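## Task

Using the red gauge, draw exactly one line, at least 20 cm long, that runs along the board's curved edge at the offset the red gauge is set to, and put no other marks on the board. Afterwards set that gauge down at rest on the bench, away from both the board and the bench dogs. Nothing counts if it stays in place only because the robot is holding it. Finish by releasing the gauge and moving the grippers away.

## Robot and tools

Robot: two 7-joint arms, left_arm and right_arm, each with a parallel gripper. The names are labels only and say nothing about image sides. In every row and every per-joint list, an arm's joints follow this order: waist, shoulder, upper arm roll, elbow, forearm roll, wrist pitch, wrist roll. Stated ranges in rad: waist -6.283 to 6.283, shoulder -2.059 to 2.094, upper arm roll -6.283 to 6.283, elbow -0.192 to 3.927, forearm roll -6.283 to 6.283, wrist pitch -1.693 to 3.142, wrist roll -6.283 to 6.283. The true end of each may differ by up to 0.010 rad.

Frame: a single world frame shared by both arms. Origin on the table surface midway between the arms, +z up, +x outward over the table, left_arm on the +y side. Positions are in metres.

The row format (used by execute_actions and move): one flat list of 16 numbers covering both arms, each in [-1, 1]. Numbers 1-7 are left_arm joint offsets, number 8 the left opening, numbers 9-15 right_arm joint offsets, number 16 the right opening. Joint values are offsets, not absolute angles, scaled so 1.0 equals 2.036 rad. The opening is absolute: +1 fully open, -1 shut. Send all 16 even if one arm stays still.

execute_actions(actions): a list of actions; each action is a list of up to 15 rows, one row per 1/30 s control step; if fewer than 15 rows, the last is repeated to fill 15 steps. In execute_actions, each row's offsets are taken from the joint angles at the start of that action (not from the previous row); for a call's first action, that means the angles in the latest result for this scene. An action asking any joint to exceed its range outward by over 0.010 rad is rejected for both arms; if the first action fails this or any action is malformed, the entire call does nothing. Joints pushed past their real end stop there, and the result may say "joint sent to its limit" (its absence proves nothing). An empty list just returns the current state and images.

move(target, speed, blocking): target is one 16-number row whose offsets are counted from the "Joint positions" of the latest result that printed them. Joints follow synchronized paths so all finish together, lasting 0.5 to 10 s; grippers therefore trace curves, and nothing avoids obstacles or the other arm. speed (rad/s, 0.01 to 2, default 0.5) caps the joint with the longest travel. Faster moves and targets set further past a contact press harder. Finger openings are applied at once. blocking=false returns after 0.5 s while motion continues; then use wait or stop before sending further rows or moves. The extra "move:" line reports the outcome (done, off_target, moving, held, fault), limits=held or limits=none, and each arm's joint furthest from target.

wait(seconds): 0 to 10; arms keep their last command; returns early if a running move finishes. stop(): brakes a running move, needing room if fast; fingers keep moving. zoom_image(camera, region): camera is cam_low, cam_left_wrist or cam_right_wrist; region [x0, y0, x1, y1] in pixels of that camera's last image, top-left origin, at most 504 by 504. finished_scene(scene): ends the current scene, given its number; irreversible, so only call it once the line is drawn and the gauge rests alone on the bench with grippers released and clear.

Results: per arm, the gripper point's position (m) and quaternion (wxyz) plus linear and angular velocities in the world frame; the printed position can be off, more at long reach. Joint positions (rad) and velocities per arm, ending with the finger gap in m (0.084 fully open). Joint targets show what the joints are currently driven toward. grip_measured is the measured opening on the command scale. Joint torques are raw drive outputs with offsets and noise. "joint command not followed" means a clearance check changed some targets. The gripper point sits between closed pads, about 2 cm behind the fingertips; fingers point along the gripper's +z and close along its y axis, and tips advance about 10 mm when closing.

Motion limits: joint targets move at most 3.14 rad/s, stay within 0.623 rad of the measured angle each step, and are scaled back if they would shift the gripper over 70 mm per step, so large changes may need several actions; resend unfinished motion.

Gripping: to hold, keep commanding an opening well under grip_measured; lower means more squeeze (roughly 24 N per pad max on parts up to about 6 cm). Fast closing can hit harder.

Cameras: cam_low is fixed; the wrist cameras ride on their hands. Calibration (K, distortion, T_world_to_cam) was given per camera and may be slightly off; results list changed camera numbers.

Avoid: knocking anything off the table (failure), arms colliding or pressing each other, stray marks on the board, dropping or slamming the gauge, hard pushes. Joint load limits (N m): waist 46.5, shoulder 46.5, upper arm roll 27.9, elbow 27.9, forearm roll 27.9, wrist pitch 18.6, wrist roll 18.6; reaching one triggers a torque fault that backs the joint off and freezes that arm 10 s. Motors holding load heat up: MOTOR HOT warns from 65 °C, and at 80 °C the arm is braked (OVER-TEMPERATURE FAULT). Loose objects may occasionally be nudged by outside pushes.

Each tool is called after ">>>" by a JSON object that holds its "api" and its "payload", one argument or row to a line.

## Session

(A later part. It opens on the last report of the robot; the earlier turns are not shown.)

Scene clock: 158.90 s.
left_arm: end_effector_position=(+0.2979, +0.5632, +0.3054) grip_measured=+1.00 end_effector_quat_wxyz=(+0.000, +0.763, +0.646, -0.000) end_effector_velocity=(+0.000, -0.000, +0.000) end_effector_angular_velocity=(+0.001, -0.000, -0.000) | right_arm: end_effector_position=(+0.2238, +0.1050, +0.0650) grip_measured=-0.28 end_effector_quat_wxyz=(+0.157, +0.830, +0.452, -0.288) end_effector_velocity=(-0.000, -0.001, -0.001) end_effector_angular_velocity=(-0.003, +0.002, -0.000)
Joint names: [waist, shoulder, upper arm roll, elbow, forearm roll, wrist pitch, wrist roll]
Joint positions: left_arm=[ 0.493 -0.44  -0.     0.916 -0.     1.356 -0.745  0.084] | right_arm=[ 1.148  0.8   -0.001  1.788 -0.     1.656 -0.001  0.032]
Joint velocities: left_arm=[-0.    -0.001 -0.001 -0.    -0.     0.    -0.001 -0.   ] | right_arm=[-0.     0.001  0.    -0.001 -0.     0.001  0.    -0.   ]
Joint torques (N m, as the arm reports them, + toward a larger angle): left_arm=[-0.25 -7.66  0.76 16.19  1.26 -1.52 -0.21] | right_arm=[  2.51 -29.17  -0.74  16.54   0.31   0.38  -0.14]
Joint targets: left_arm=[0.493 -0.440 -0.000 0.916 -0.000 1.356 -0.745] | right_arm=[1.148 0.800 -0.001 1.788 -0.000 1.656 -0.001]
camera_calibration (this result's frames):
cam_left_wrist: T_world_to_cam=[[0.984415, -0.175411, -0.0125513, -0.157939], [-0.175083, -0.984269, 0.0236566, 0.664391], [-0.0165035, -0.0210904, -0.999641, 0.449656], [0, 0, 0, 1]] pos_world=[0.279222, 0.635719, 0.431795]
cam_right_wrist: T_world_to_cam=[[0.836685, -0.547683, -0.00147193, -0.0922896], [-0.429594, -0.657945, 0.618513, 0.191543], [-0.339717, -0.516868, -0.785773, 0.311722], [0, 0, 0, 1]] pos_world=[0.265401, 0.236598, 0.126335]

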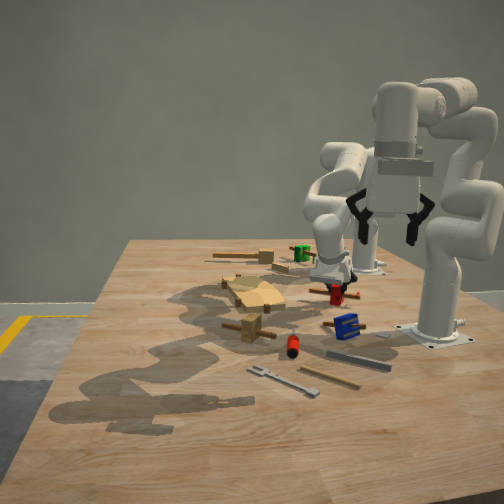

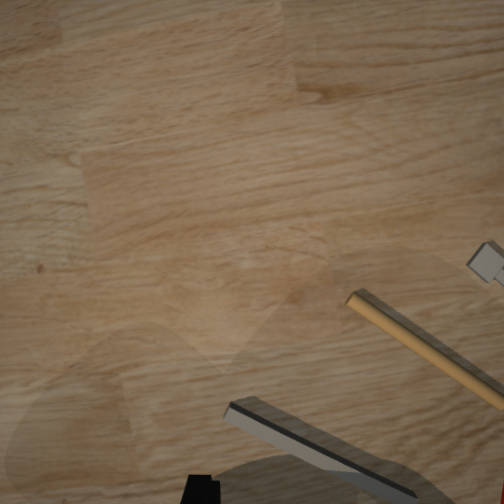

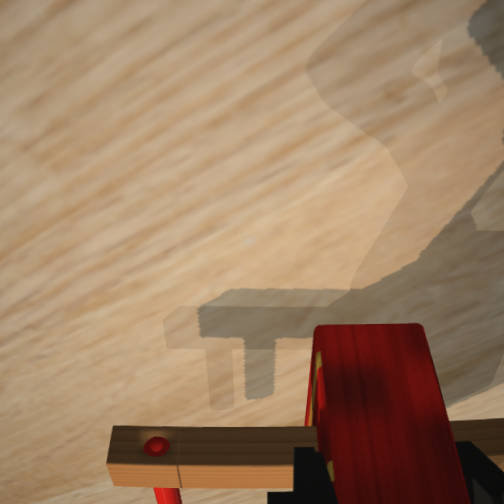

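>>> {"api": "execute_actions", "payload": {
  "actions": [
    [[0,0,0,0,0,0,0,1,0,0.0022,0,0,0,-0.0022,0,-1]]
  ]
}}

Scene clock: 161.20 s.
left_arm: end_effector_position=(+0.2979, +0.5632, +0.3054) grip_measured=+1.00 end_effector_quat_wxyz=(+0.000, +0.763, +0.646, -0.000) end_effector_velocity=(+0.000, -0.000, +0.000) end_effector_angular_velocity=(+0.001, +0.001, -0.002) | right_arm: end_effector_position=(+0.2239, +0.1051, +0.0625) grip_measured=-0.28 end_effector_quat_wxyz=(+0.157, +0.830, +0.452, -0.288) end_effector_velocity=(+0.001, -0.001, -0.001) end_effector_angular_velocity=(-0.002, +0.001, -0.002)
Joint names: [waist, shoulder, upper arm roll, elbow, forearm roll, wrist pitch, wrist roll]
Joint positions: left_arm=[ 0.493 -0.44  -0.     0.916 -0.     1.356 -0.745  0.084] | right_arm=[ 1.148  0.805 -0.001  1.788 -0.     1.651 -0.001  0.032]
Joint velocities: left_arm=[ 0.    -0.    -0.002 -0.     0.001  0.     0.    -0.   ] | right_arm=[-0.002  0.002 -0.    -0.    -0.    -0.     0.    -0.   ]
Joint torques (N m, as the arm reports them, + toward a larger angle): left_arm=[ 0.11 -7.99  0.57 16.17  0.85 -1.72 -0.09] | right_arm=[  2.14 -29.02  -0.72  16.53   0.31   0.33  -0.25]
Joint targets: left_arm=[0.493 -0.440 -0.000 0.916 -0.000 1.356 -0.745] | right_arm=[1.148 0.805 -0.001 1.788 -0.000 1.651 -0.001]
camera_calibration (this result's frames):
cam_left_wrist: T_world_to_cam=[[0.984415, -0.175411, -0.0125513, -0.157939], [-0.175083, -0.984269, 0.0236566, 0.664391], [-0.0165035, -0.0210904, -0.999641, 0.449656], [0, 0, 0, 1]] pos_world=[0.279222, 0.635719, 0.431795]
cam_right_wrist: T_world_to_cam=[[0.836685, -0.547683, -0.00146925, -0.0922946], [-0.429635, -0.658005, 0.61842, 0.193298], [-0.339665, -0.516791, -0.785847, 0.309855], [0, 0, 0, 1]] pos_world=[0.265516, 0.236773, 0.123823]

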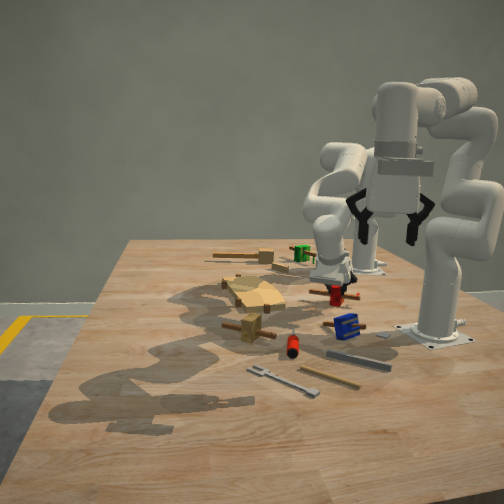

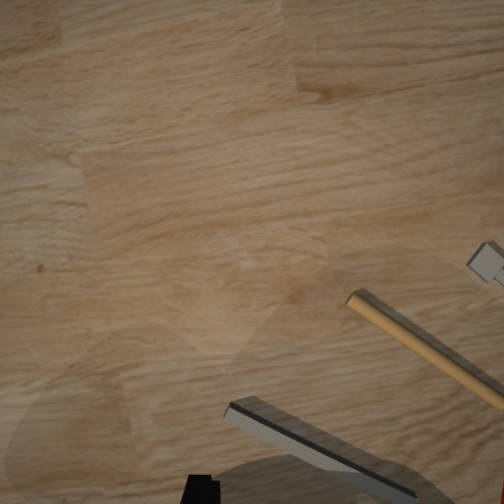

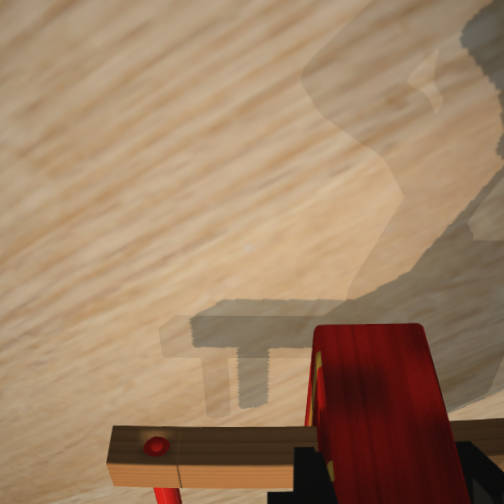

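>>> {"api": "execute_actions", "payload": {
  "actions": [
    [[0,0,0,0,0,0,0,1,0,0.0022,0,0,0,-0.0022,0,-1]]
  ]
}}

>>> {"api": "execute_actions", "payload": {
  "actions": [
    [[0,0,0,0,0,0,0,1,0,0,0,0,0,0,0,0.2]],
    [[0,0,0,0,0,0,0,1,0,-0.03,0,0,0,0.03,0,0.2]]
  ]
}}

>>> {"api": "move", "payload": {
  "target": [0,0,0,0,0,0,0,1, 0,-0.409,0,-0.477,0,-0.396,0,0.2],
  "speed": 0.9
}}

Scene clock: 166.37 s.
left_arm: end_effector_position=(+0.2979, +0.5632, +0.3054) grip_measured=+1.00 end_effector_quat_wxyz=(+0.000, +0.763, +0.646, -0.000) end_effector_velocity=(-0.000, +0.000, +0.000) end_effector_angular_velocity=(+0.001, +0.001, +0.001) | right_arm: end_effector_position=(+0.2240, +0.1056, +0.0611) grip_measured=-0.28 end_effector_quat_wxyz=(+0.156, +0.830, +0.452, -0.288) end_effector_velocity=(-0.000, -0.000, -0.001) end_effector_angular_velocity=(-0.000, +0.001, -0.000)
Joint names: [waist, shoulder, upper arm roll, elbow, forearm roll, wrist pitch, wrist roll]
Joint positions: left_arm=[ 0.493 -0.44  -0.     0.916 -0.     1.356 -0.745  0.084] | right_arm=[ 1.149  0.807 -0.001  1.789  0.     1.649 -0.001  0.032]
Joint velocities: left_arm=[ 0.     0.    -0.     0.     0.001  0.    -0.001 -0.   ] | right_arm=[-0.     0.001  0.    -0.001  0.    -0.002 -0.    -0.   ]
Joint torques (N m, as the arm reports them, + toward a larger angle): left_arm=[-0.35 -7.41  0.79 16.31  0.87 -1.73 -0.1 ] | right_arm=[  1.92 -22.79  -0.99  14.22   0.04  -3.7   -0.33]
Joint targets: left_arm=[0.493 -0.440 -0.000 0.916 -0.000 1.356 -0.745] | right_arm=[1.148 0.809 -0.001 1.788 -0.000 1.647 -0.001]
camera_calibration (this result's frames):
cam_left_wrist: T_world_to_cam=[[0.984415, -0.175411, -0.0125513, -0.157939], [-0.175083, -0.984269, 0.0236567, 0.664391], [-0.0165035, -0.0210905, -0.999641, 0.449656], [0, 0, 0, 1]] pos_world=[0.279222, 0.635719, 0.431795]
cam_right_wrist: T_world_to_cam=[[0.836745, -0.547591, -0.00164463, -0.0921236], [-0.429761, -0.65855, 0.617752, 0.194598], [-0.339358, -0.516194, -0.786372, 0.308936], [0, 0, 0, 1]] pos_world=[0.265555, 0.237177, 0.122574]

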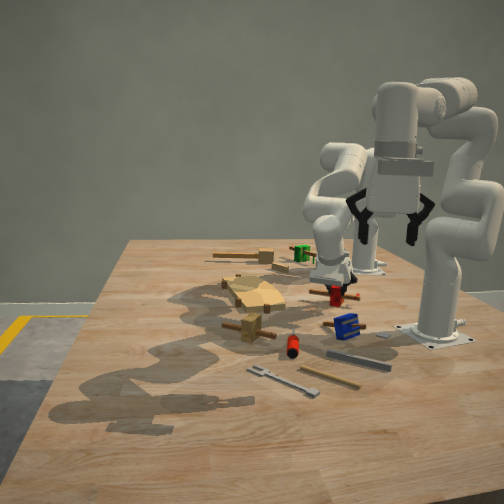

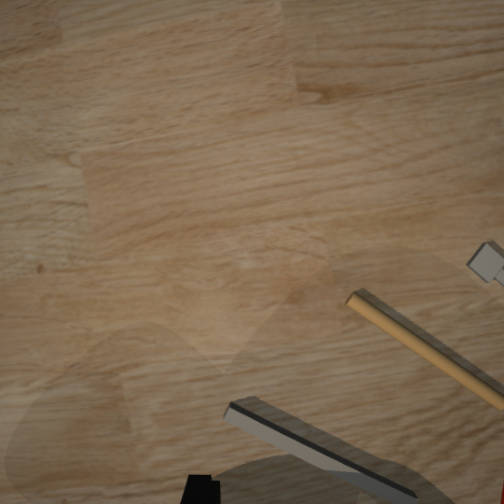

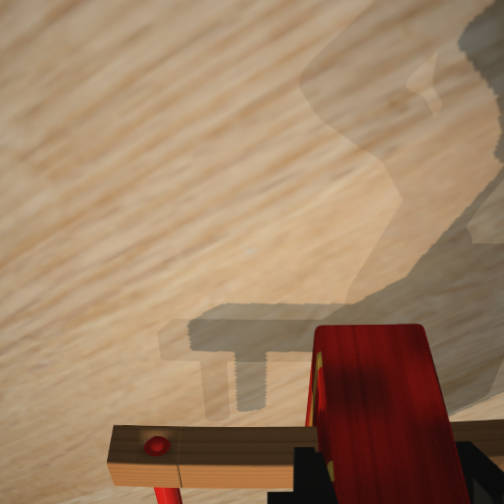

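Scene clock: 167.37 s.
left_arm: end_effector_position=(+0.2979, +0.5632, +0.3054) grip_measured=+1.00 end_effector_quat_wxyz=(+0.000, +0.763, +0.646, -0.000) end_effector_velocity=(-0.000, +0.000, +0.000) end_effector_angular_velocity=(+0.000, -0.000, +0.000) | right_arm: end_effector_position=(+0.2218, +0.1023, +0.0951) grip_measured=+0.19 end_effector_quat_wxyz=(+0.157, +0.829, +0.452, -0.289) end_effector_velocity=(+0.004, +0.005, +0.008) end_effector_angular_velocity=(+0.019, -0.013, -0.000)
Joint names: [waist, shoulder, upper arm roll, elbow, forearm roll, wrist pitch, wrist roll]
Joint positions: left_arm=[ 0.493 -0.44  -0.     0.916 -0.     1.356 -0.745  0.084] | right_arm=[ 1.149  0.748 -0.001  1.788  0.     1.709 -0.001  0.052]
Joint velocities: left_arm=[-0.    -0.     0.001  0.     0.     0.    -0.    -0.   ] | right_arm=[-0.    -0.011 -0.     0.012 -0.    -0.    -0.     0.   ]
Joint torques (N m, as the arm reports them, + toward a larger angle): left_arm=[-0.6  -7.77  0.85 16.1   1.12 -1.59 -0.13] | right_arm=[  2.39 -28.3   -0.77  16.36   0.26   0.14  -0.21]
Joint targets: left_arm=[0.493 -0.440 -0.000 0.916 -0.000 1.356 -0.745] | right_arm=[1.149 0.747 -0.001 1.788 0.000 1.709 -0.001]
camera_calibration (this result's frames):
cam_left_wrist: T_world_to_cam=[[0.984415, -0.175411, -0.0125513, -0.157939], [-0.175083, -0.984269, 0.023657, 0.664391], [-0.0165035, -0.0210908, -0.999641, 0.449656], [0, 0, 0, 1]] pos_world=[0.279222, 0.635719, 0.431795]
cam_right_wrist: T_world_to_cam=[[0.836748, -0.547586, -0.00165717, -0.0920893], [-0.429023, -0.657451, 0.619434, 0.170088], [-0.340282, -0.517599, -0.785047, 0.333424], [0, 0, 0, 1]] pos_world=[0.263486, 0.233978, 0.156243]

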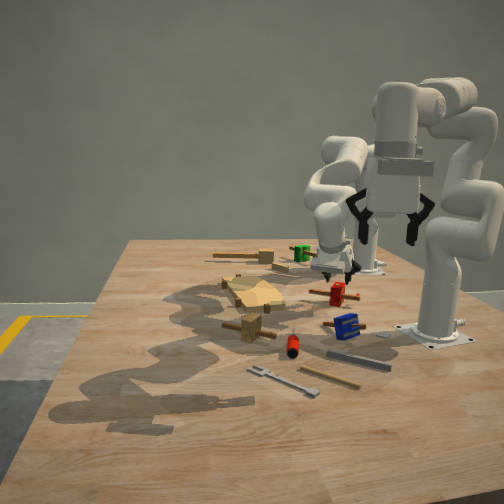

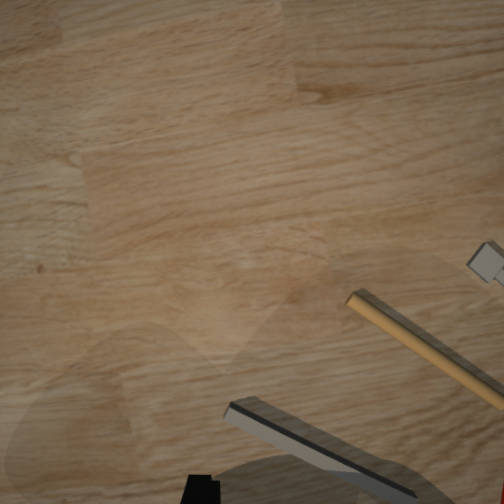

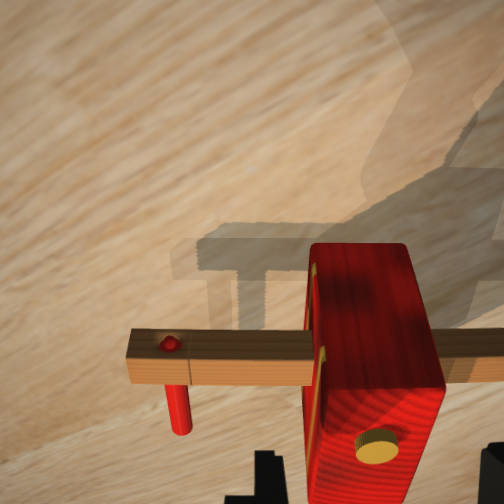

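Scene clock: 169.07 s.
left_arm: end_effector_position=(+0.2979, +0.5632, +0.3054) grip_measured=+1.00 end_effector_quat_wxyz=(+0.000, +0.763, +0.646, -0.000) end_effector_velocity=(-0.000, +0.000, -0.001) end_effector_angular_velocity=(-0.002, +0.000, +0.001) | right_arm: end_effector_position=(+0.1913, +0.0552, +0.1598) grip_measured=+0.19 end_effector_quat_wxyz=(+0.001, +0.878, +0.478, -0.001) end_effector_velocity=(-0.001, -0.000, +0.000) end_effector_angular_velocity=(+0.000, -0.001, +0.002)
Joint names: [waist, shoulder, upper arm roll, elbow, forearm roll, wrist pitch, wrist roll]
Joint positions: left_arm=[ 0.493 -0.44  -0.     0.916 -0.     1.356 -0.745  0.084] | right_arm=[ 1.149 -0.084 -0.     0.817  0.     0.903 -0.001  0.052]
Joint velocities: left_arm=[ 0.     0.001  0.001 -0.001 -0.001 -0.    -0.     0.   ] | right_arm=[ 0.002 -0.004 -0.    -0.004 -0.    -0.    -0.    -0.   ]
Joint torques (N m, as the arm reports them, + toward a larger angle): left_arm=[ 0.12 -7.66  0.64 16.18  1.04 -1.69 -0.19] | right_arm=[  2.53 -15.28  -0.19  17.42   0.22  -2.1   -0.17]
Joint targets: left_arm=[0.493 -0.440 -0.000 0.916 -0.000 1.356 -0.745] | right_arm=[1.149 -0.085 -0.001 0.817 0.000 0.903 -0.001]
move: done; limits=none; left_arm: farthest joint: the waist, 0.000 radians from its target (0.000 radians at the start); right_arm: farthest joint: the shoulder, 0.001 radians from its target (0.833 radians at the start)
camera_calibration (this result's frames):
cam_left_wrist: T_world_to_cam=[[0.984415, -0.175411, -0.0125515, -0.157939], [-0.175083, -0.984269, 0.0236571, 0.664391], [-0.0165038, -0.0210908, -0.999641, 0.449656], [0, 0, 0, 1]] pos_world=[0.279222, 0.635719, 0.431795]
cam_right_wrist: T_world_to_cam=[[0.837923, -0.545769, -0.00462367, -0.0920858], [-0.545772, -0.837934, 0.000773249, 0.217156], [-0.00429635, 0.00187555, -0.999989, 0.290877], [0, 0, 0, 1]] pos_world=[0.196928, 0.131159, 0.29028]

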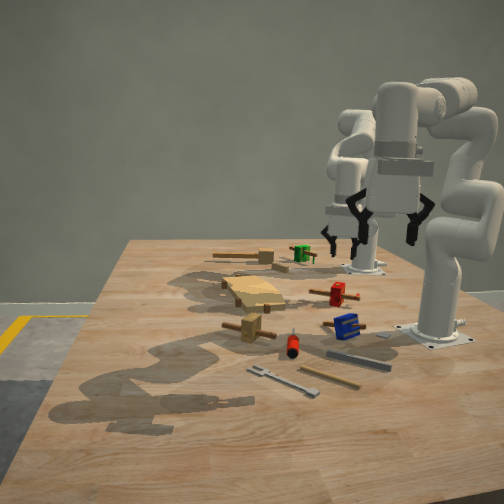

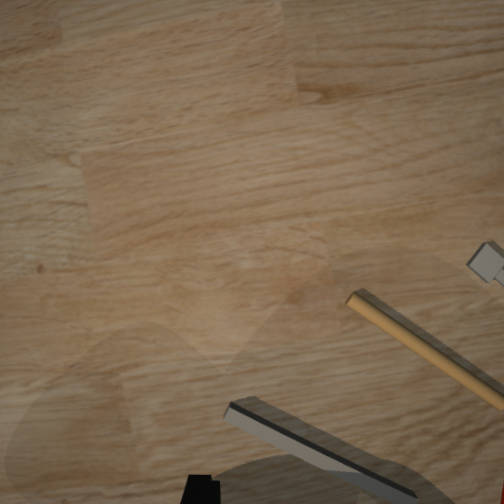

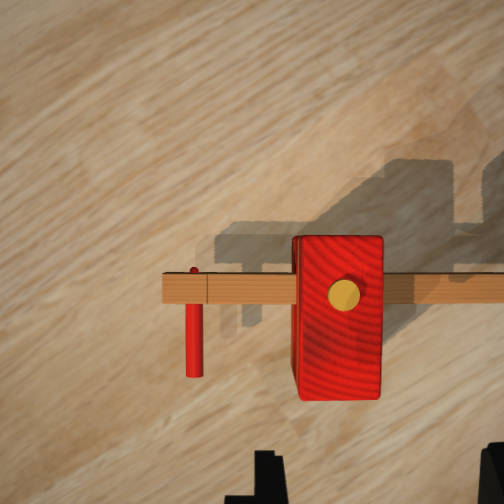

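>>> {"api": "move", "payload": {
  "target": [0,0,0,0,0,0,0,1, 0,0.046,0,-0.1965,0,-0.4656,0,0.2],
  "speed": 1.0
}}

>>> {"api": "move", "payload": {
  "target": [0,0,0,0,0,0,0,1, 0,0.18,0,-0.112,0,-0.512,0,0.2],
  "speed": 1.0
}}

>>> {"api": "move", "payload": {
  "target": [0,0,0,0,0,0,0,1, 0,0.048,0,0.0447,0,-0.0034,0,0.1],
  "speed": 0.2
}}

>>> {"api": "execute_actions", "payload": {
  "actions": [
    [[0,0,0,0,0,0,0,1,0,0,0,0,0,0,0,-0.2],[0,0,0,0,0,0,0,1,0,0,0,0,0,0,0,-0.2],[0,0,0,0,0,0,0,1,0,0,0,0,0,0,0,-0.2],[0,0,0,0,0,0,0,1,0,0,0,0,0,0,0,-0.2],[0,0,0,0,0,0,0,1,0,0,0,0,0,0,0,-0.2],[0,0,0,0,0,0,0,1,0,0,0,0,0,0,0,-0.2],[0,0,0,0,0,0,0,1,0,0,0,0,0,0,0,-0.2],[0,0,0,0,0,0,0,1,0,0,0,0,0,0,0,-1]]
  ]
}}

>>> {"api": "move", "payload": {
  "target": [0,0,0,0,0,0,0,1, 0,-0.12,0,0,0,0.05,0,-1],
  "speed": 0.4
}}

>>> {"api": "move", "payload": {
  "target": [0,0,0,0,0,0,0,1, 0,-0.1547,0,0.2638,0,0.93,0,-1],
  "speed": 1.2
}}

>>> {"api": "move", "payload": {
  "target": [0,0,0,0,0,0,0,1, 0,0.3277,0,0.3094,0,0.3114,0,-1],
  "speed": 0.6
}}

>>> {"api": "move", "payload": {
  "target": [0,0,0,0,0,0,0,1, 0,0.0105,0,0,0,-0.0105,0,-1],
  "speed": 0.03
}}

Scene clock: 182.20 s.
left_arm: end_effector_position=(+0.2979, +0.5632, +0.3054) grip_measured=+1.00 end_effector_quat_wxyz=(+0.000, +0.763, +0.646, -0.000) end_effector_velocity=(+0.000, -0.000, -0.000) end_effector_angular_velocity=(-0.000, +0.000, -0.001) | right_arm: end_effector_position=(+0.2026, +0.0726, +0.0828) grip_measured=+0.19 end_effector_quat_wxyz=(-0.107, +0.856, +0.466, +0.197) end_effector_velocity=(-0.000, -0.001, -0.001) end_effector_angular_velocity=(-0.001, +0.001, -0.001)
Joint names: [waist, shoulder, upper arm roll, elbow, forearm roll, wrist pitch, wrist roll]
Joint positions: left_arm=[ 0.493 -0.44  -0.     0.916 -0.     1.356 -0.745  0.084] | right_arm=[ 1.149  0.01  -0.     0.417  0.    -0.044 -0.001  0.052]
Joint velocities: left_arm=[ 0.     0.    -0.001 -0.001 -0.001 -0.     0.     0.   ] | right_arm=[-0.    -0.001  0.    -0.003  0.    -0.001 -0.     0.   ]
Joint torques (N m, as the arm reports them, + toward a larger angle): left_arm=[ 0.04 -7.47  0.7  16.4   1.05 -1.71 -0.18] | right_arm=[  2.4  -14.13  -0.23  13.77   0.05  -2.94  -0.13]
Joint targets: left_arm=[0.493 -0.440 -0.000 0.916 -0.000 1.356 -0.745] | right_arm=[1.149 0.010 -0.000 0.417 0.000 -0.045 -0.001]
move: done; limits=none; left_arm: farthest joint: the waist, 0.000 radians from its target (0.000 radians at the start); right_arm: farthest joint: the waist, 0.000 radians from its target (0.000 radians at the start)
camera_calibration (this result's frames):
cam_left_wrist: T_world_to_cam=[[0.984415, -0.175411, -0.0125517, -0.157939], [-0.175083, -0.984269, 0.0236572, 0.664391], [-0.016504, -0.0210909, -0.999641, 0.449656], [0, 0, 0, 1]] pos_world=[0.279222, 0.635719, 0.431795]
cam_right_wrist: T_world_to_cam=[[0.839149, -0.543876, -0.00524797, -0.0927319], [-0.490786, -0.753007, -0.438303, 0.256984], [0.234431, 0.370377, -0.898812, 0.130378], [0, 0, 0, 1]] pos_world=[0.173375, 0.094787, 0.229336]

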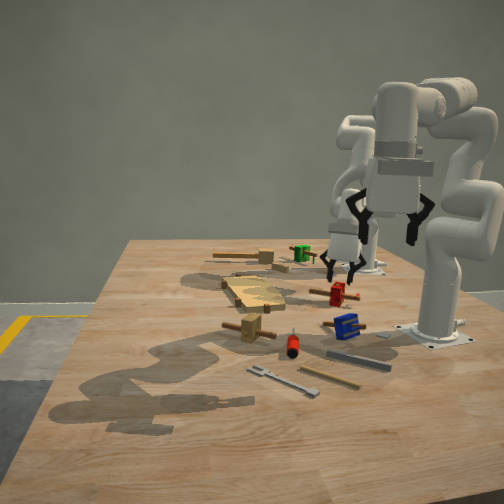

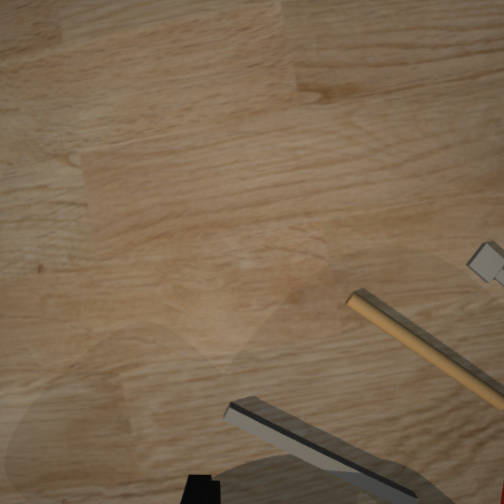

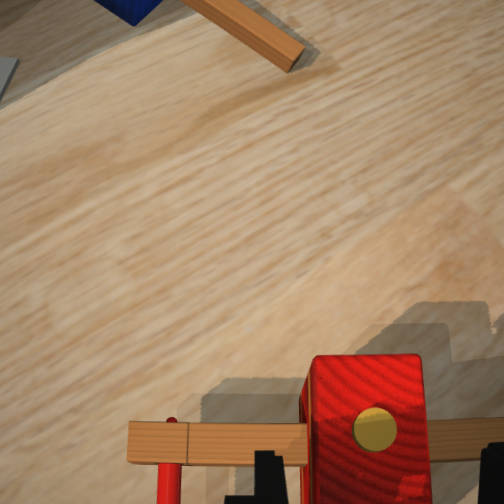

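Scene clock: 183.90 s.
left_arm: end_effector_position=(+0.2979, +0.5632, +0.3054) grip_measured=+1.00 end_effector_quat_wxyz=(+0.000, +0.763, +0.646, -0.000) end_effector_velocity=(-0.000, +0.000, +0.000) end_effector_angular_velocity=(-0.001, -0.001, +0.003) | right_arm: end_effector_position=(+0.1879, +0.0499, +0.0727) grip_measured=+0.19 end_effector_quat_wxyz=(-0.208, +0.791, +0.431, +0.382) end_effector_velocity=(-0.000, -0.000, -0.000) end_effector_angular_velocity=(+0.000, -0.000, +0.000)
Joint names: [waist, shoulder, upper arm roll, elbow, forearm roll, wrist pitch, wrist roll]
Joint positions: left_arm=[ 0.493 -0.44  -0.     0.916 -0.     1.356 -0.745  0.084] | right_arm=[ 1.149  0.376 -0.001  0.19   0.    -1.086 -0.001  0.052]
Joint velocities: left_arm=[ 0.    -0.     0.001  0.    -0.001  0.001 -0.001  0.   ] | right_arm=[ 0.     0.002 -0.    -0.     0.    -0.003  0.    -0.   ]
Joint torques (N m, as the arm reports them, + toward a larger angle): left_arm=[ 0.03 -7.5   0.77 16.5   1.18 -1.68 -0.13] | right_arm=[  2.72 -14.49  -0.49   5.77   0.01  -3.27  -0.24]
Joint targets: left_arm=[0.493 -0.440 -0.000 0.916 -0.000 1.356 -0.745] | right_arm=[1.149 0.376 -0.000 0.189 0.000 -1.087 -0.001]
move: done; limits=none; left_arm: farthest joint: the waist, 0.000 radians from its target (0.000 radians at the start); right_arm: farthest joint: the shoulder, 0.001 radians from its target (0.367 radians at the start)
camera_calibration (this result's frames):
cam_left_wrist: T_world_to_cam=[[0.984415, -0.175411, -0.0125516, -0.157939], [-0.175083, -0.984269, 0.0236572, 0.664391], [-0.0165039, -0.021091, -0.999641, 0.449656], [0, 0, 0, 1]] pos_world=[0.279222, 0.635719, 0.431795]
cam_right_wrist: T_world_to_cam=[[0.840408, -0.541933, -0.00468245, -0.0931985], [-0.339152, -0.519165, -0.784502, 0.213188], [0.422717, 0.66089, -0.620108, 0.0630484], [0, 0, 0, 1]] pos_world=[0.123976, 0.0185041, 0.205907]

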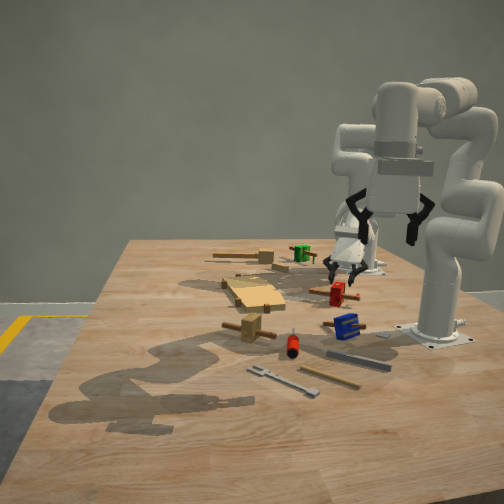

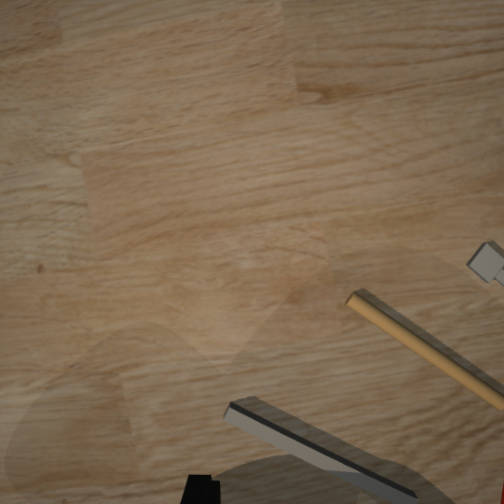

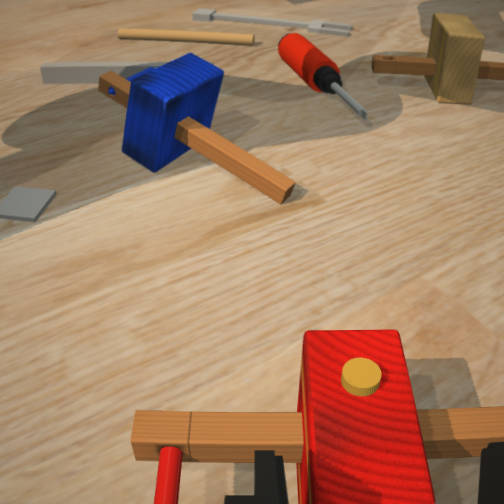

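Scene clock: 184.80 s.
left_arm: end_effector_position=(+0.2979, +0.5632, +0.3054) grip_measured=+1.00 end_effector_quat_wxyz=(+0.000, +0.763, +0.646, -0.000) end_effector_velocity=(+0.000, -0.000, +0.000) end_effector_angular_velocity=(-0.001, -0.001, +0.000) | right_arm: end_effector_position=(+0.1996, +0.0680, +0.0563) grip_measured=+0.09 end_effector_quat_wxyz=(-0.208, +0.791, +0.431, +0.383) end_effector_velocity=(+0.001, +0.001, +0.001) end_effector_angular_velocity=(+0.003, -0.002, -0.000)
Joint names: [waist, shoulder, upper arm roll, elbow, forearm roll, wrist pitch, wrist roll]
Joint positions: left_arm=[ 0.493 -0.44  -0.     0.916 -0.     1.356 -0.745  0.084] | right_arm=[ 1.149  0.473 -0.001  0.28   0.    -1.093 -0.001  0.048]
Joint velocities: left_arm=[-0.    -0.    -0.    -0.    -0.002  0.    -0.    -0.   ] | right_arm=[-0.    -0.    -0.     0.003 -0.     0.    -0.    -0.   ]
Joint torques (N m, as the arm reports them, + toward a larger angle): left_arm=[-0.2  -7.47  0.55 16.18  1.14 -1.77 -0.1 ] | right_arm=[  2.46 -15.72  -0.48   5.93   0.03  -3.28  -0.1 ]
Joint targets: left_arm=[0.493 -0.440 -0.000 0.916 -0.000 1.356 -0.745] | right_arm=[1.149 0.473 -0.001 0.281 0.000 -1.093 -0.001]
move: done; limits=none; left_arm: farthest joint: the waist, 0.000 radians from its target (0.000 radians at the start); right_arm: farthest joint: the shoulder, 0.001 radians from its target (0.098 radians at the start)
camera_calibration (this result's frames):
cam_left_wrist: T_world_to_cam=[[0.984415, -0.175411, -0.0125517, -0.157939], [-0.175083, -0.984269, 0.0236571, 0.664391], [-0.016504, -0.0210909, -0.999641, 0.449656], [0, 0, 0, 1]] pos_world=[0.279222, 0.635719, 0.431795]
cam_right_wrist: T_world_to_cam=[[0.840415, -0.541923, -0.0046336, -0.0933313], [-0.338999, -0.51901, -0.784671, 0.213658], [0.422827, 0.66102, -0.619895, 0.0359067], [0, 0, 0, 1]] pos_world=[0.135685, 0.0365772, 0.189477]

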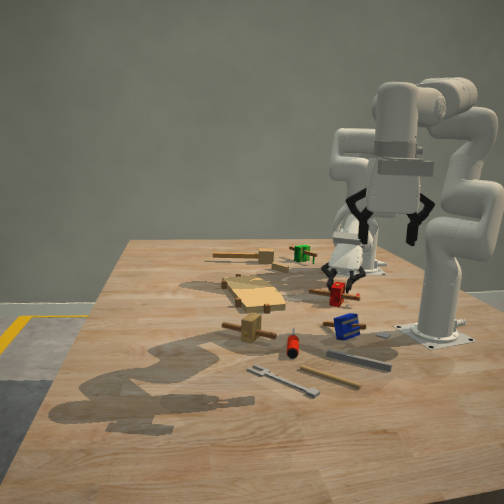

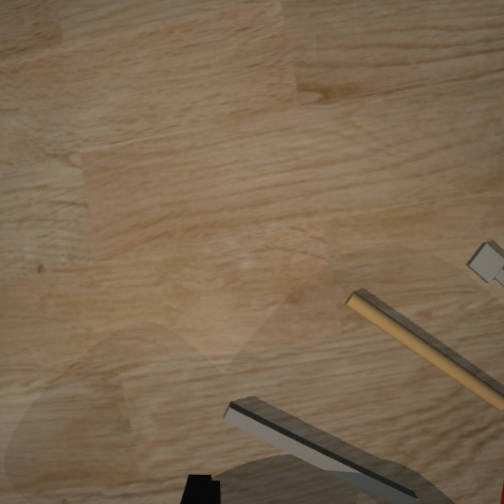

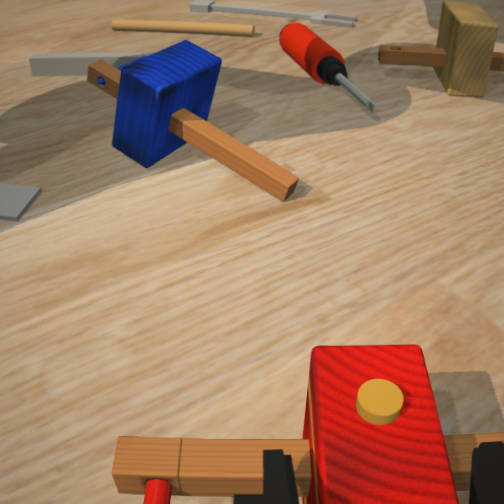

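Scene clock: 185.30 s.
left_arm: end_effector_position=(+0.2979, +0.5632, +0.3054) grip_measured=+1.00 end_effector_quat_wxyz=(+0.000, +0.763, +0.646, -0.000) end_effector_velocity=(-0.000, +0.000, +0.000) end_effector_angular_velocity=(+0.001, +0.001, -0.000) | right_arm: end_effector_position=(+0.1996, +0.0680, +0.0563) grip_measured=-0.28 end_effector_quat_wxyz=(-0.208, +0.791, +0.431, +0.383) end_effector_velocity=(-0.000, -0.000, -0.000) end_effector_angular_velocity=(-0.001, +0.000, +0.001)
Joint names: [waist, shoulder, upper arm roll, elbow, forearm roll, wrist pitch, wrist roll]
Joint positions: left_arm=[ 0.493 -0.44  -0.     0.916 -0.     1.356 -0.745  0.084] | right_arm=[ 1.149  0.473 -0.     0.28  -0.    -1.093 -0.001  0.032]
Joint velocities: left_arm=[-0.001 -0.     0.001  0.     0.001  0.001 -0.    -0.   ] | right_arm=[ 0.001  0.     0.    -0.001  0.     0.    -0.     0.   ]
Joint torques (N m, as the arm reports them, + toward a larger angle): left_arm=[-0.13 -7.76  0.8  16.18  1.04 -1.7  -0.01] | right_arm=[  2.44 -15.62  -0.55   5.73   0.19  -3.12  -0.17]
Joint targets: left_arm=[0.493 -0.440 -0.000 0.916 -0.000 1.356 -0.745] | right_arm=[1.149 0.473 -0.001 0.280 0.000 -1.093 -0.001]
camera_calibration (this result's frames):
cam_left_wrist: T_world_to_cam=[[0.984415, -0.175411, -0.0125517, -0.157939], [-0.175083, -0.984269, 0.0236571, 0.664391], [-0.0165039, -0.0210908, -0.999641, 0.449656], [0, 0, 0, 1]] pos_world=[0.279222, 0.635719, 0.431795]
cam_right_wrist: T_world_to_cam=[[0.840458, -0.541857, -0.00466984, -0.0933046], [-0.33891, -0.518911, -0.784775, 0.213699], [0.422812, 0.661153, -0.619764, 0.035906], [0, 0, 0, 1]] pos_world=[0.135662, 0.0365938, 0.189523]

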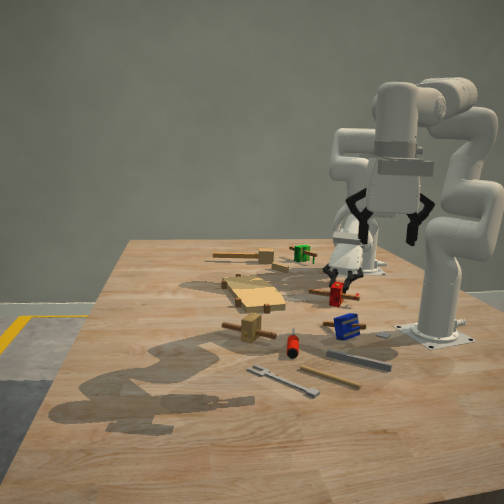

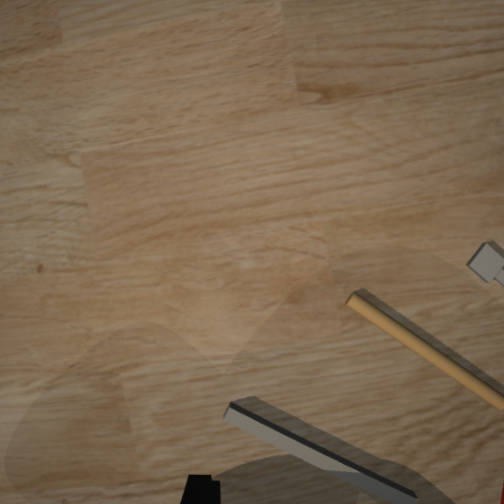

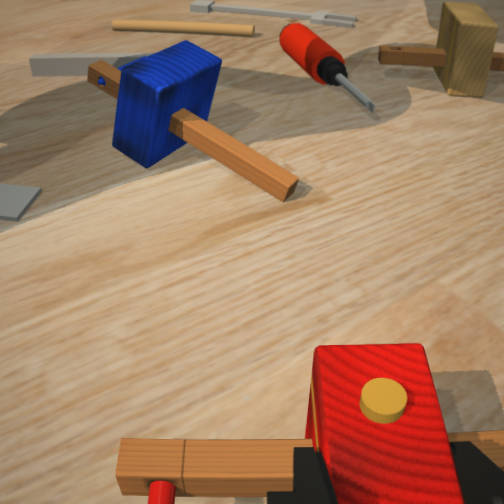

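Scene clock: 186.40 s.
left_arm: end_effector_position=(+0.2979, +0.5632, +0.3054) grip_measured=+1.00 end_effector_quat_wxyz=(+0.000, +0.763, +0.646, -0.000) end_effector_velocity=(+0.000, -0.000, -0.000) end_effector_angular_velocity=(+0.000, -0.000, -0.000) | right_arm: end_effector_position=(+0.2175, +0.0957, +0.1411) grip_measured=-0.28 end_effector_quat_wxyz=(-0.238, +0.762, +0.415, +0.438) end_effector_velocity=(+0.000, +0.001, +0.002) end_effector_angular_velocity=(+0.004, -0.002, +0.001)
Joint names: [waist, shoulder, upper arm roll, elbow, forearm roll, wrist pitch, wrist roll]
Joint positions: left_arm=[ 0.493 -0.44  -0.     0.916 -0.     1.356 -0.745  0.084] | right_arm=[ 1.149  0.229 -0.     0.28  -0.    -0.992 -0.001  0.032]
Joint velocities: left_arm=[-0.001 -0.     0.    -0.     0.    -0.001 -0.001  0.   ] | right_arm=[ 0.001 -0.003 -0.     0.002 -0.     0.001 -0.     0.   ]
Joint torques (N m, as the arm reports them, + toward a larger angle): left_arm=[ 0.1  -7.87  0.64 16.21  1.23 -1.72 -0.12] | right_arm=[  2.56 -15.06  -0.38   9.7    0.2   -3.62  -0.18]
Joint targets: left_arm=[0.493 -0.440 -0.000 0.916 -0.000 1.356 -0.745] | right_arm=[1.149 0.229 -0.000 0.280 -0.000 -0.992 -0.001]
move: done; limits=none; left_arm: farthest joint: the waist, 0.000 radians from its target (0.000 radians at the start); right_arm: farthest joint: the shoulder, 0.001 radians from its target (0.244 radians at the start)
camera_calibration (this result's frames):
cam_left_wrist: T_world_to_cam=[[0.984415, -0.175411, -0.0125516, -0.157939], [-0.175083, -0.984269, 0.0236573, 0.664391], [-0.0165039, -0.021091, -0.999641, 0.449656], [0, 0, 0, 1]] pos_world=[0.279222, 0.635719, 0.431795]
cam_right_wrist: T_world_to_cam=[[0.840812, -0.541309, -0.00444685, -0.0931121], [-0.275388, -0.420658, -0.864412, 0.288733], [0.466043, 0.728033, -0.502765, 0.030241], [0, 0, 0, 1]] pos_world=[0.14371, 0.049039, 0.264374]

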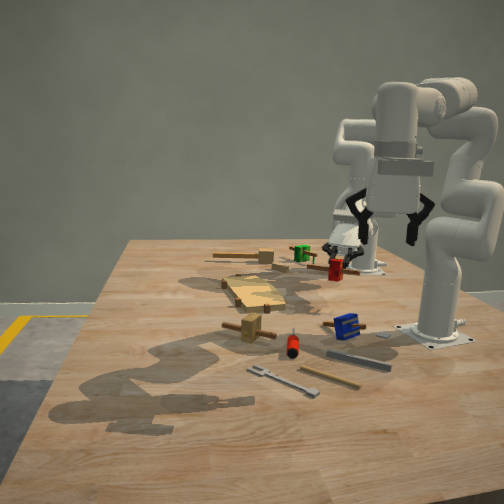

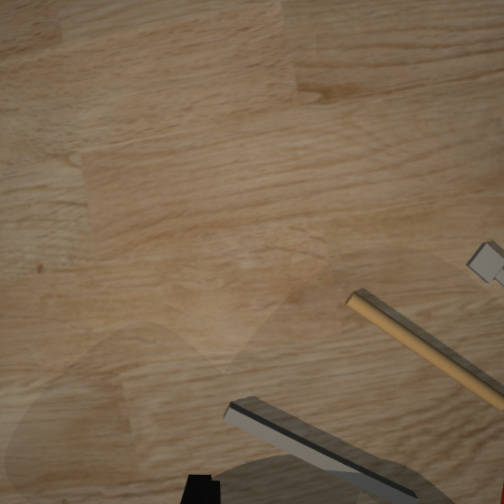

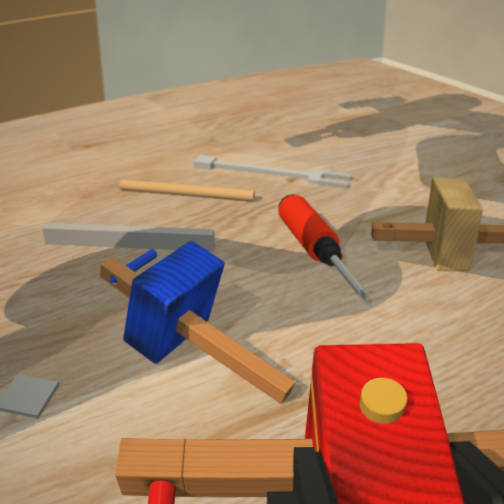

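Scene clock: 188.67 s.
left_arm: end_effector_position=(+0.2979, +0.5632, +0.3054) grip_measured=+1.00 end_effector_quat_wxyz=(+0.000, +0.763, +0.646, -0.000) end_effector_velocity=(-0.000, +0.001, +0.000) end_effector_angular_velocity=(-0.000, -0.001, +0.000) | right_arm: end_effector_position=(+0.1916, +0.0557, +0.1605) grip_measured=-0.28 end_effector_quat_wxyz=(-0.000, +0.878, +0.478, +0.000) end_effector_velocity=(+0.001, +0.000, +0.001) end_effector_angular_velocity=(+0.002, -0.002, -0.001)
Joint names: [waist, shoulder, upper arm roll, elbow, forearm roll, wrist pitch, wrist roll]
Joint positions: left_arm=[ 0.493 -0.44  -0.     0.916 -0.     1.356 -0.745  0.084] | right_arm=[ 1.149 -0.085 -0.     0.817 -0.     0.901 -0.001  0.032]
Joint velocities: left_arm=[ 0.001  0.     0.001  0.    -0.    -0.     0.002 -0.   ] | right_arm=[-0.001 -0.002 -0.     0.002 -0.001  0.002 -0.     0.   ]
Joint torques (N m, as the arm reports them, + toward a larger angle): left_arm=[-0.12 -7.5   0.7  16.48  1.27 -1.66  0.07] | right_arm=[  2.61 -15.8   -0.2   17.85   0.3   -2.12  -0.24]
Joint targets: left_arm=[0.493 -0.440 -0.000 0.916 -0.000 1.356 -0.745] | right_arm=[1.149 -0.086 -0.000 0.817 -0.000 0.901 -0.001]
move: done; limits=none; left_arm: farthest joint: the waist, 0.000 radians from its target (0.000 radians at the start); right_arm: farthest joint: the shoulder, 0.001 radians from its target (0.315 radians at the start)
camera_calibration (this result's frames):
cam_left_wrist: T_world_to_cam=[[0.984415, -0.175411, -0.0125517, -0.157939], [-0.175083, -0.984269, 0.0236573, 0.664391], [-0.016504, -0.021091, -0.999641, 0.449656], [0, 0, 0, 1]] pos_world=[0.279222, 0.635719, 0.431795]
cam_right_wrist: T_world_to_cam=[[0.837966, -0.545704, -0.00460841, -0.0920741], [-0.545717, -0.837966, -0.00243996, 0.218242], [-0.00253019, 0.00455949, -0.999986, 0.291068], [0, 0, 0, 1]] pos_world=[0.19699, 0.131307, 0.291173]

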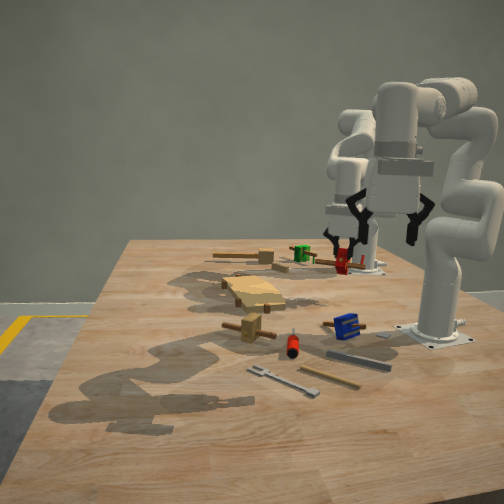

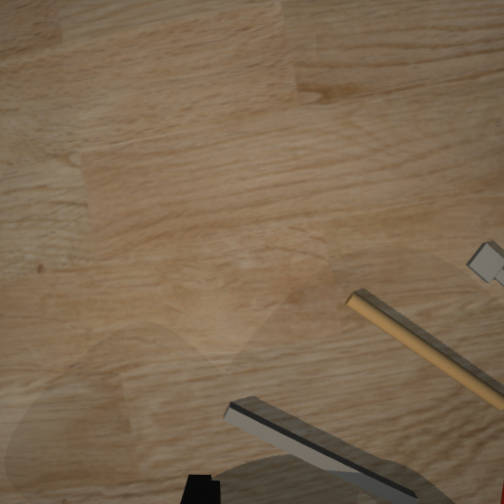

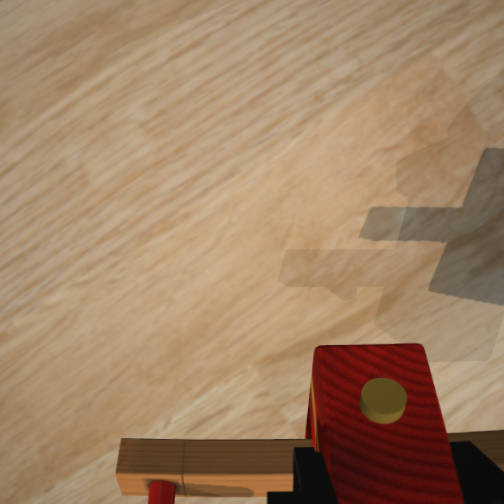

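Scene clock: 190.33 s.
left_arm: end_effector_position=(+0.2979, +0.5632, +0.3054) grip_measured=+1.00 end_effector_quat_wxyz=(+0.000, +0.763, +0.646, -0.000) end_effector_velocity=(+0.001, -0.000, +0.000) end_effector_angular_velocity=(+0.000, -0.001, -0.001) | right_arm: end_effector_position=(+0.1911, +0.0548, +0.0757) grip_measured=-0.28 end_effector_quat_wxyz=(+0.157, +0.830, +0.452, -0.289) end_effector_velocity=(-0.000, -0.002, -0.003) end_effector_angular_velocity=(-0.006, +0.004, -0.002)
Joint names: [waist, shoulder, upper arm roll, elbow, forearm roll, wrist pitch, wrist roll]
Joint positions: left_arm=[ 0.493 -0.44  -0.     0.916 -0.     1.356 -0.745  0.084] | right_arm=[ 1.149  0.581 -0.     1.447 -0.     1.535 -0.001  0.032]
Joint velocities: left_arm=[ 0.     0.    -0.002  0.    -0.001 -0.001  0.    -0.   ] | right_arm=[-0.002  0.006  0.    -0.001 -0.     0.001 -0.     0.   ]
Joint torques (N m, as the arm reports them, + toward a larger angle): left_arm=[-0.35 -7.82  0.74 16.37  1.11 -1.89 -0.18] | right_arm=[  2.4  -25.81  -0.55  15.87   0.23   0.32  -0.23]
Joint targets: left_arm=[0.493 -0.440 -0.000 0.916 -0.000 1.356 -0.745] | right_arm=[1.149 0.582 -0.000 1.447 -0.000 1.535 -0.001]
move: done; limits=none; left_arm: farthest joint: the waist, 0.000 radians from its target (0.000 radians at the start); right_arm: farthest joint: the shoulder, 0.001 radians from its target (0.667 radians at the start)
camera_calibration (this result's frames):
cam_left_wrist: T_world_to_cam=[[0.984415, -0.175411, -0.0125518, -0.157939], [-0.175083, -0.984269, 0.0236573, 0.664391], [-0.0165041, -0.021091, -0.999641, 0.449656], [0, 0, 0, 1]] pos_world=[0.279222, 0.635719, 0.431795]
cam_right_wrist: T_world_to_cam=[[0.836753, -0.547578, -0.00172207, -0.0923846], [-0.429037, -0.657559, 0.619309, 0.137672], [-0.340252, -0.51747, -0.785145, 0.283224], [0, 0, 0, 1]] pos_world=[0.232737, 0.1865, 0.136951]

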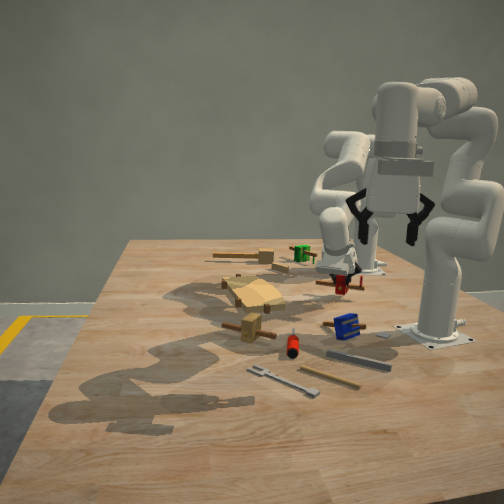

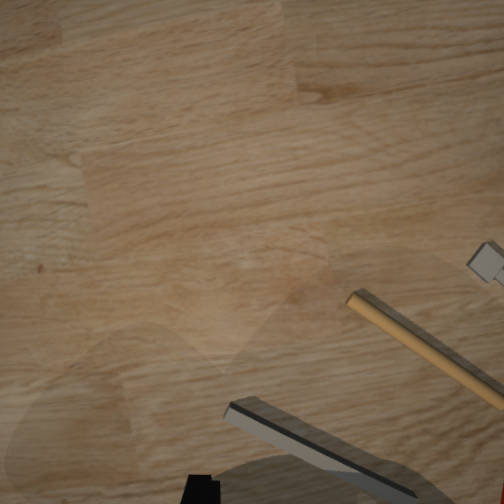

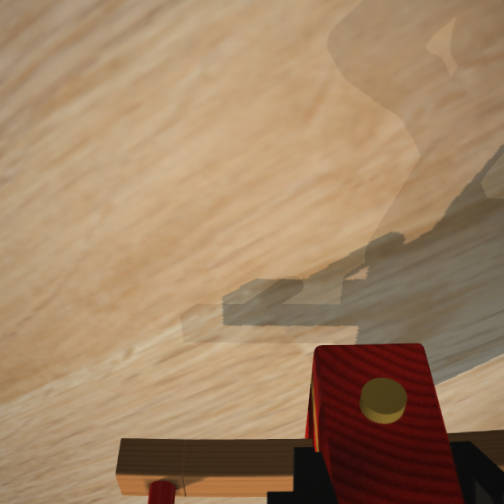

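Scene clock: 191.33 s.
left_arm: end_effector_position=(+0.2979, +0.5632, +0.3054) grip_measured=+1.00 end_effector_quat_wxyz=(+0.000, +0.763, +0.646, -0.000) end_effector_velocity=(-0.000, +0.000, +0.000) end_effector_angular_velocity=(-0.000, -0.001, +0.001) | right_arm: end_effector_position=(+0.1916, +0.0557, +0.0648) grip_measured=-0.28 end_effector_quat_wxyz=(+0.157, +0.830, +0.452, -0.289) end_effector_velocity=(-0.000, +0.001, +0.000) end_effector_angular_velocity=(+0.002, -0.001, +0.001)
Joint names: [waist, shoulder, upper arm roll, elbow, forearm roll, wrist pitch, wrist roll]
Joint positions: left_arm=[ 0.493 -0.44  -0.     0.916 -0.     1.356 -0.745  0.084] | right_arm=[ 1.149  0.602 -0.     1.447 -0.     1.514 -0.001  0.032]
Joint velocities: left_arm=[-0.    -0.001  0.001 -0.    -0.     0.     0.001  0.   ] | right_arm=[ 0.001 -0.001 -0.    -0.     0.    -0.002 -0.    -0.   ]
Joint torques (N m, as the arm reports them, + toward a larger angle): left_arm=[-0.41 -7.51  0.82 16.26  1.08 -1.67 -0.03] | right_arm=[  2.54 -25.7   -0.57  15.62   0.29   0.22  -0.2 ]
Joint targets: left_arm=[0.493 -0.440 -0.000 0.916 -0.000 1.356 -0.745] | right_arm=[1.149 0.602 -0.000 1.447 -0.000 1.514 -0.001]
move: done; limits=none; left_arm: farthest joint: the waist, 0.000 radians from its target (0.000 radians at the start); right_arm: farthest joint: the waist, 0.000 radians from its target (0.000 radians at the start)
camera_calibration (this result's frames):
cam_left_wrist: T_world_to_cam=[[0.984415, -0.175411, -0.0125518, -0.157939], [-0.175084, -0.984269, 0.0236573, 0.664391], [-0.0165041, -0.021091, -0.999641, 0.449656], [0, 0, 0, 1]] pos_world=[0.279222, 0.635719, 0.431795]
cam_right_wrist: T_world_to_cam=[[0.836756, -0.547574, -0.00171434, -0.0924021], [-0.429074, -0.657613, 0.619225, 0.145294], [-0.340199, -0.517405, -0.785212, 0.275263], [0, 0, 0, 1]] pos_world=[0.233304, 0.187373, 0.126011]

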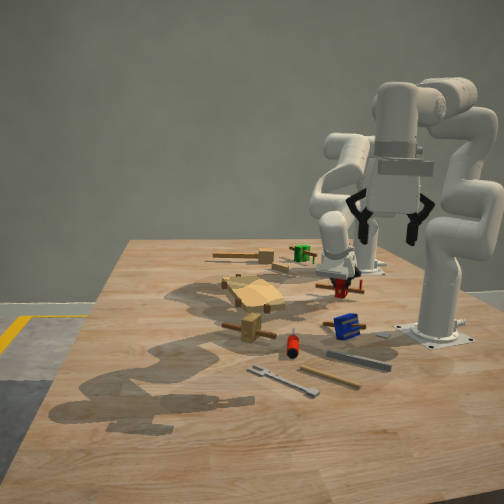

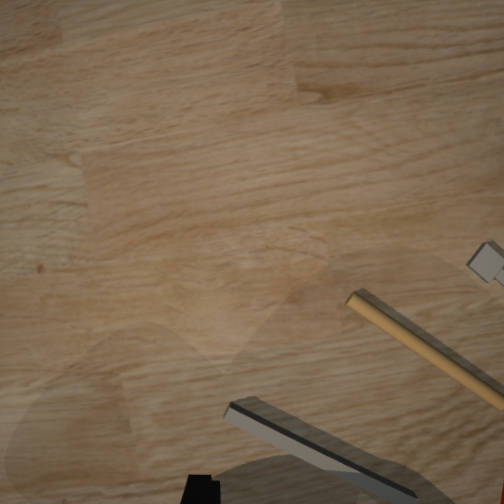

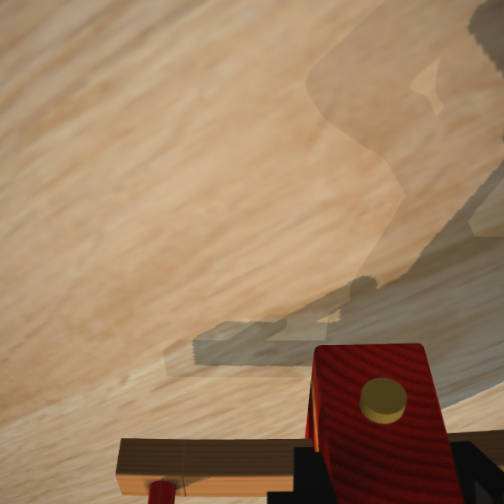

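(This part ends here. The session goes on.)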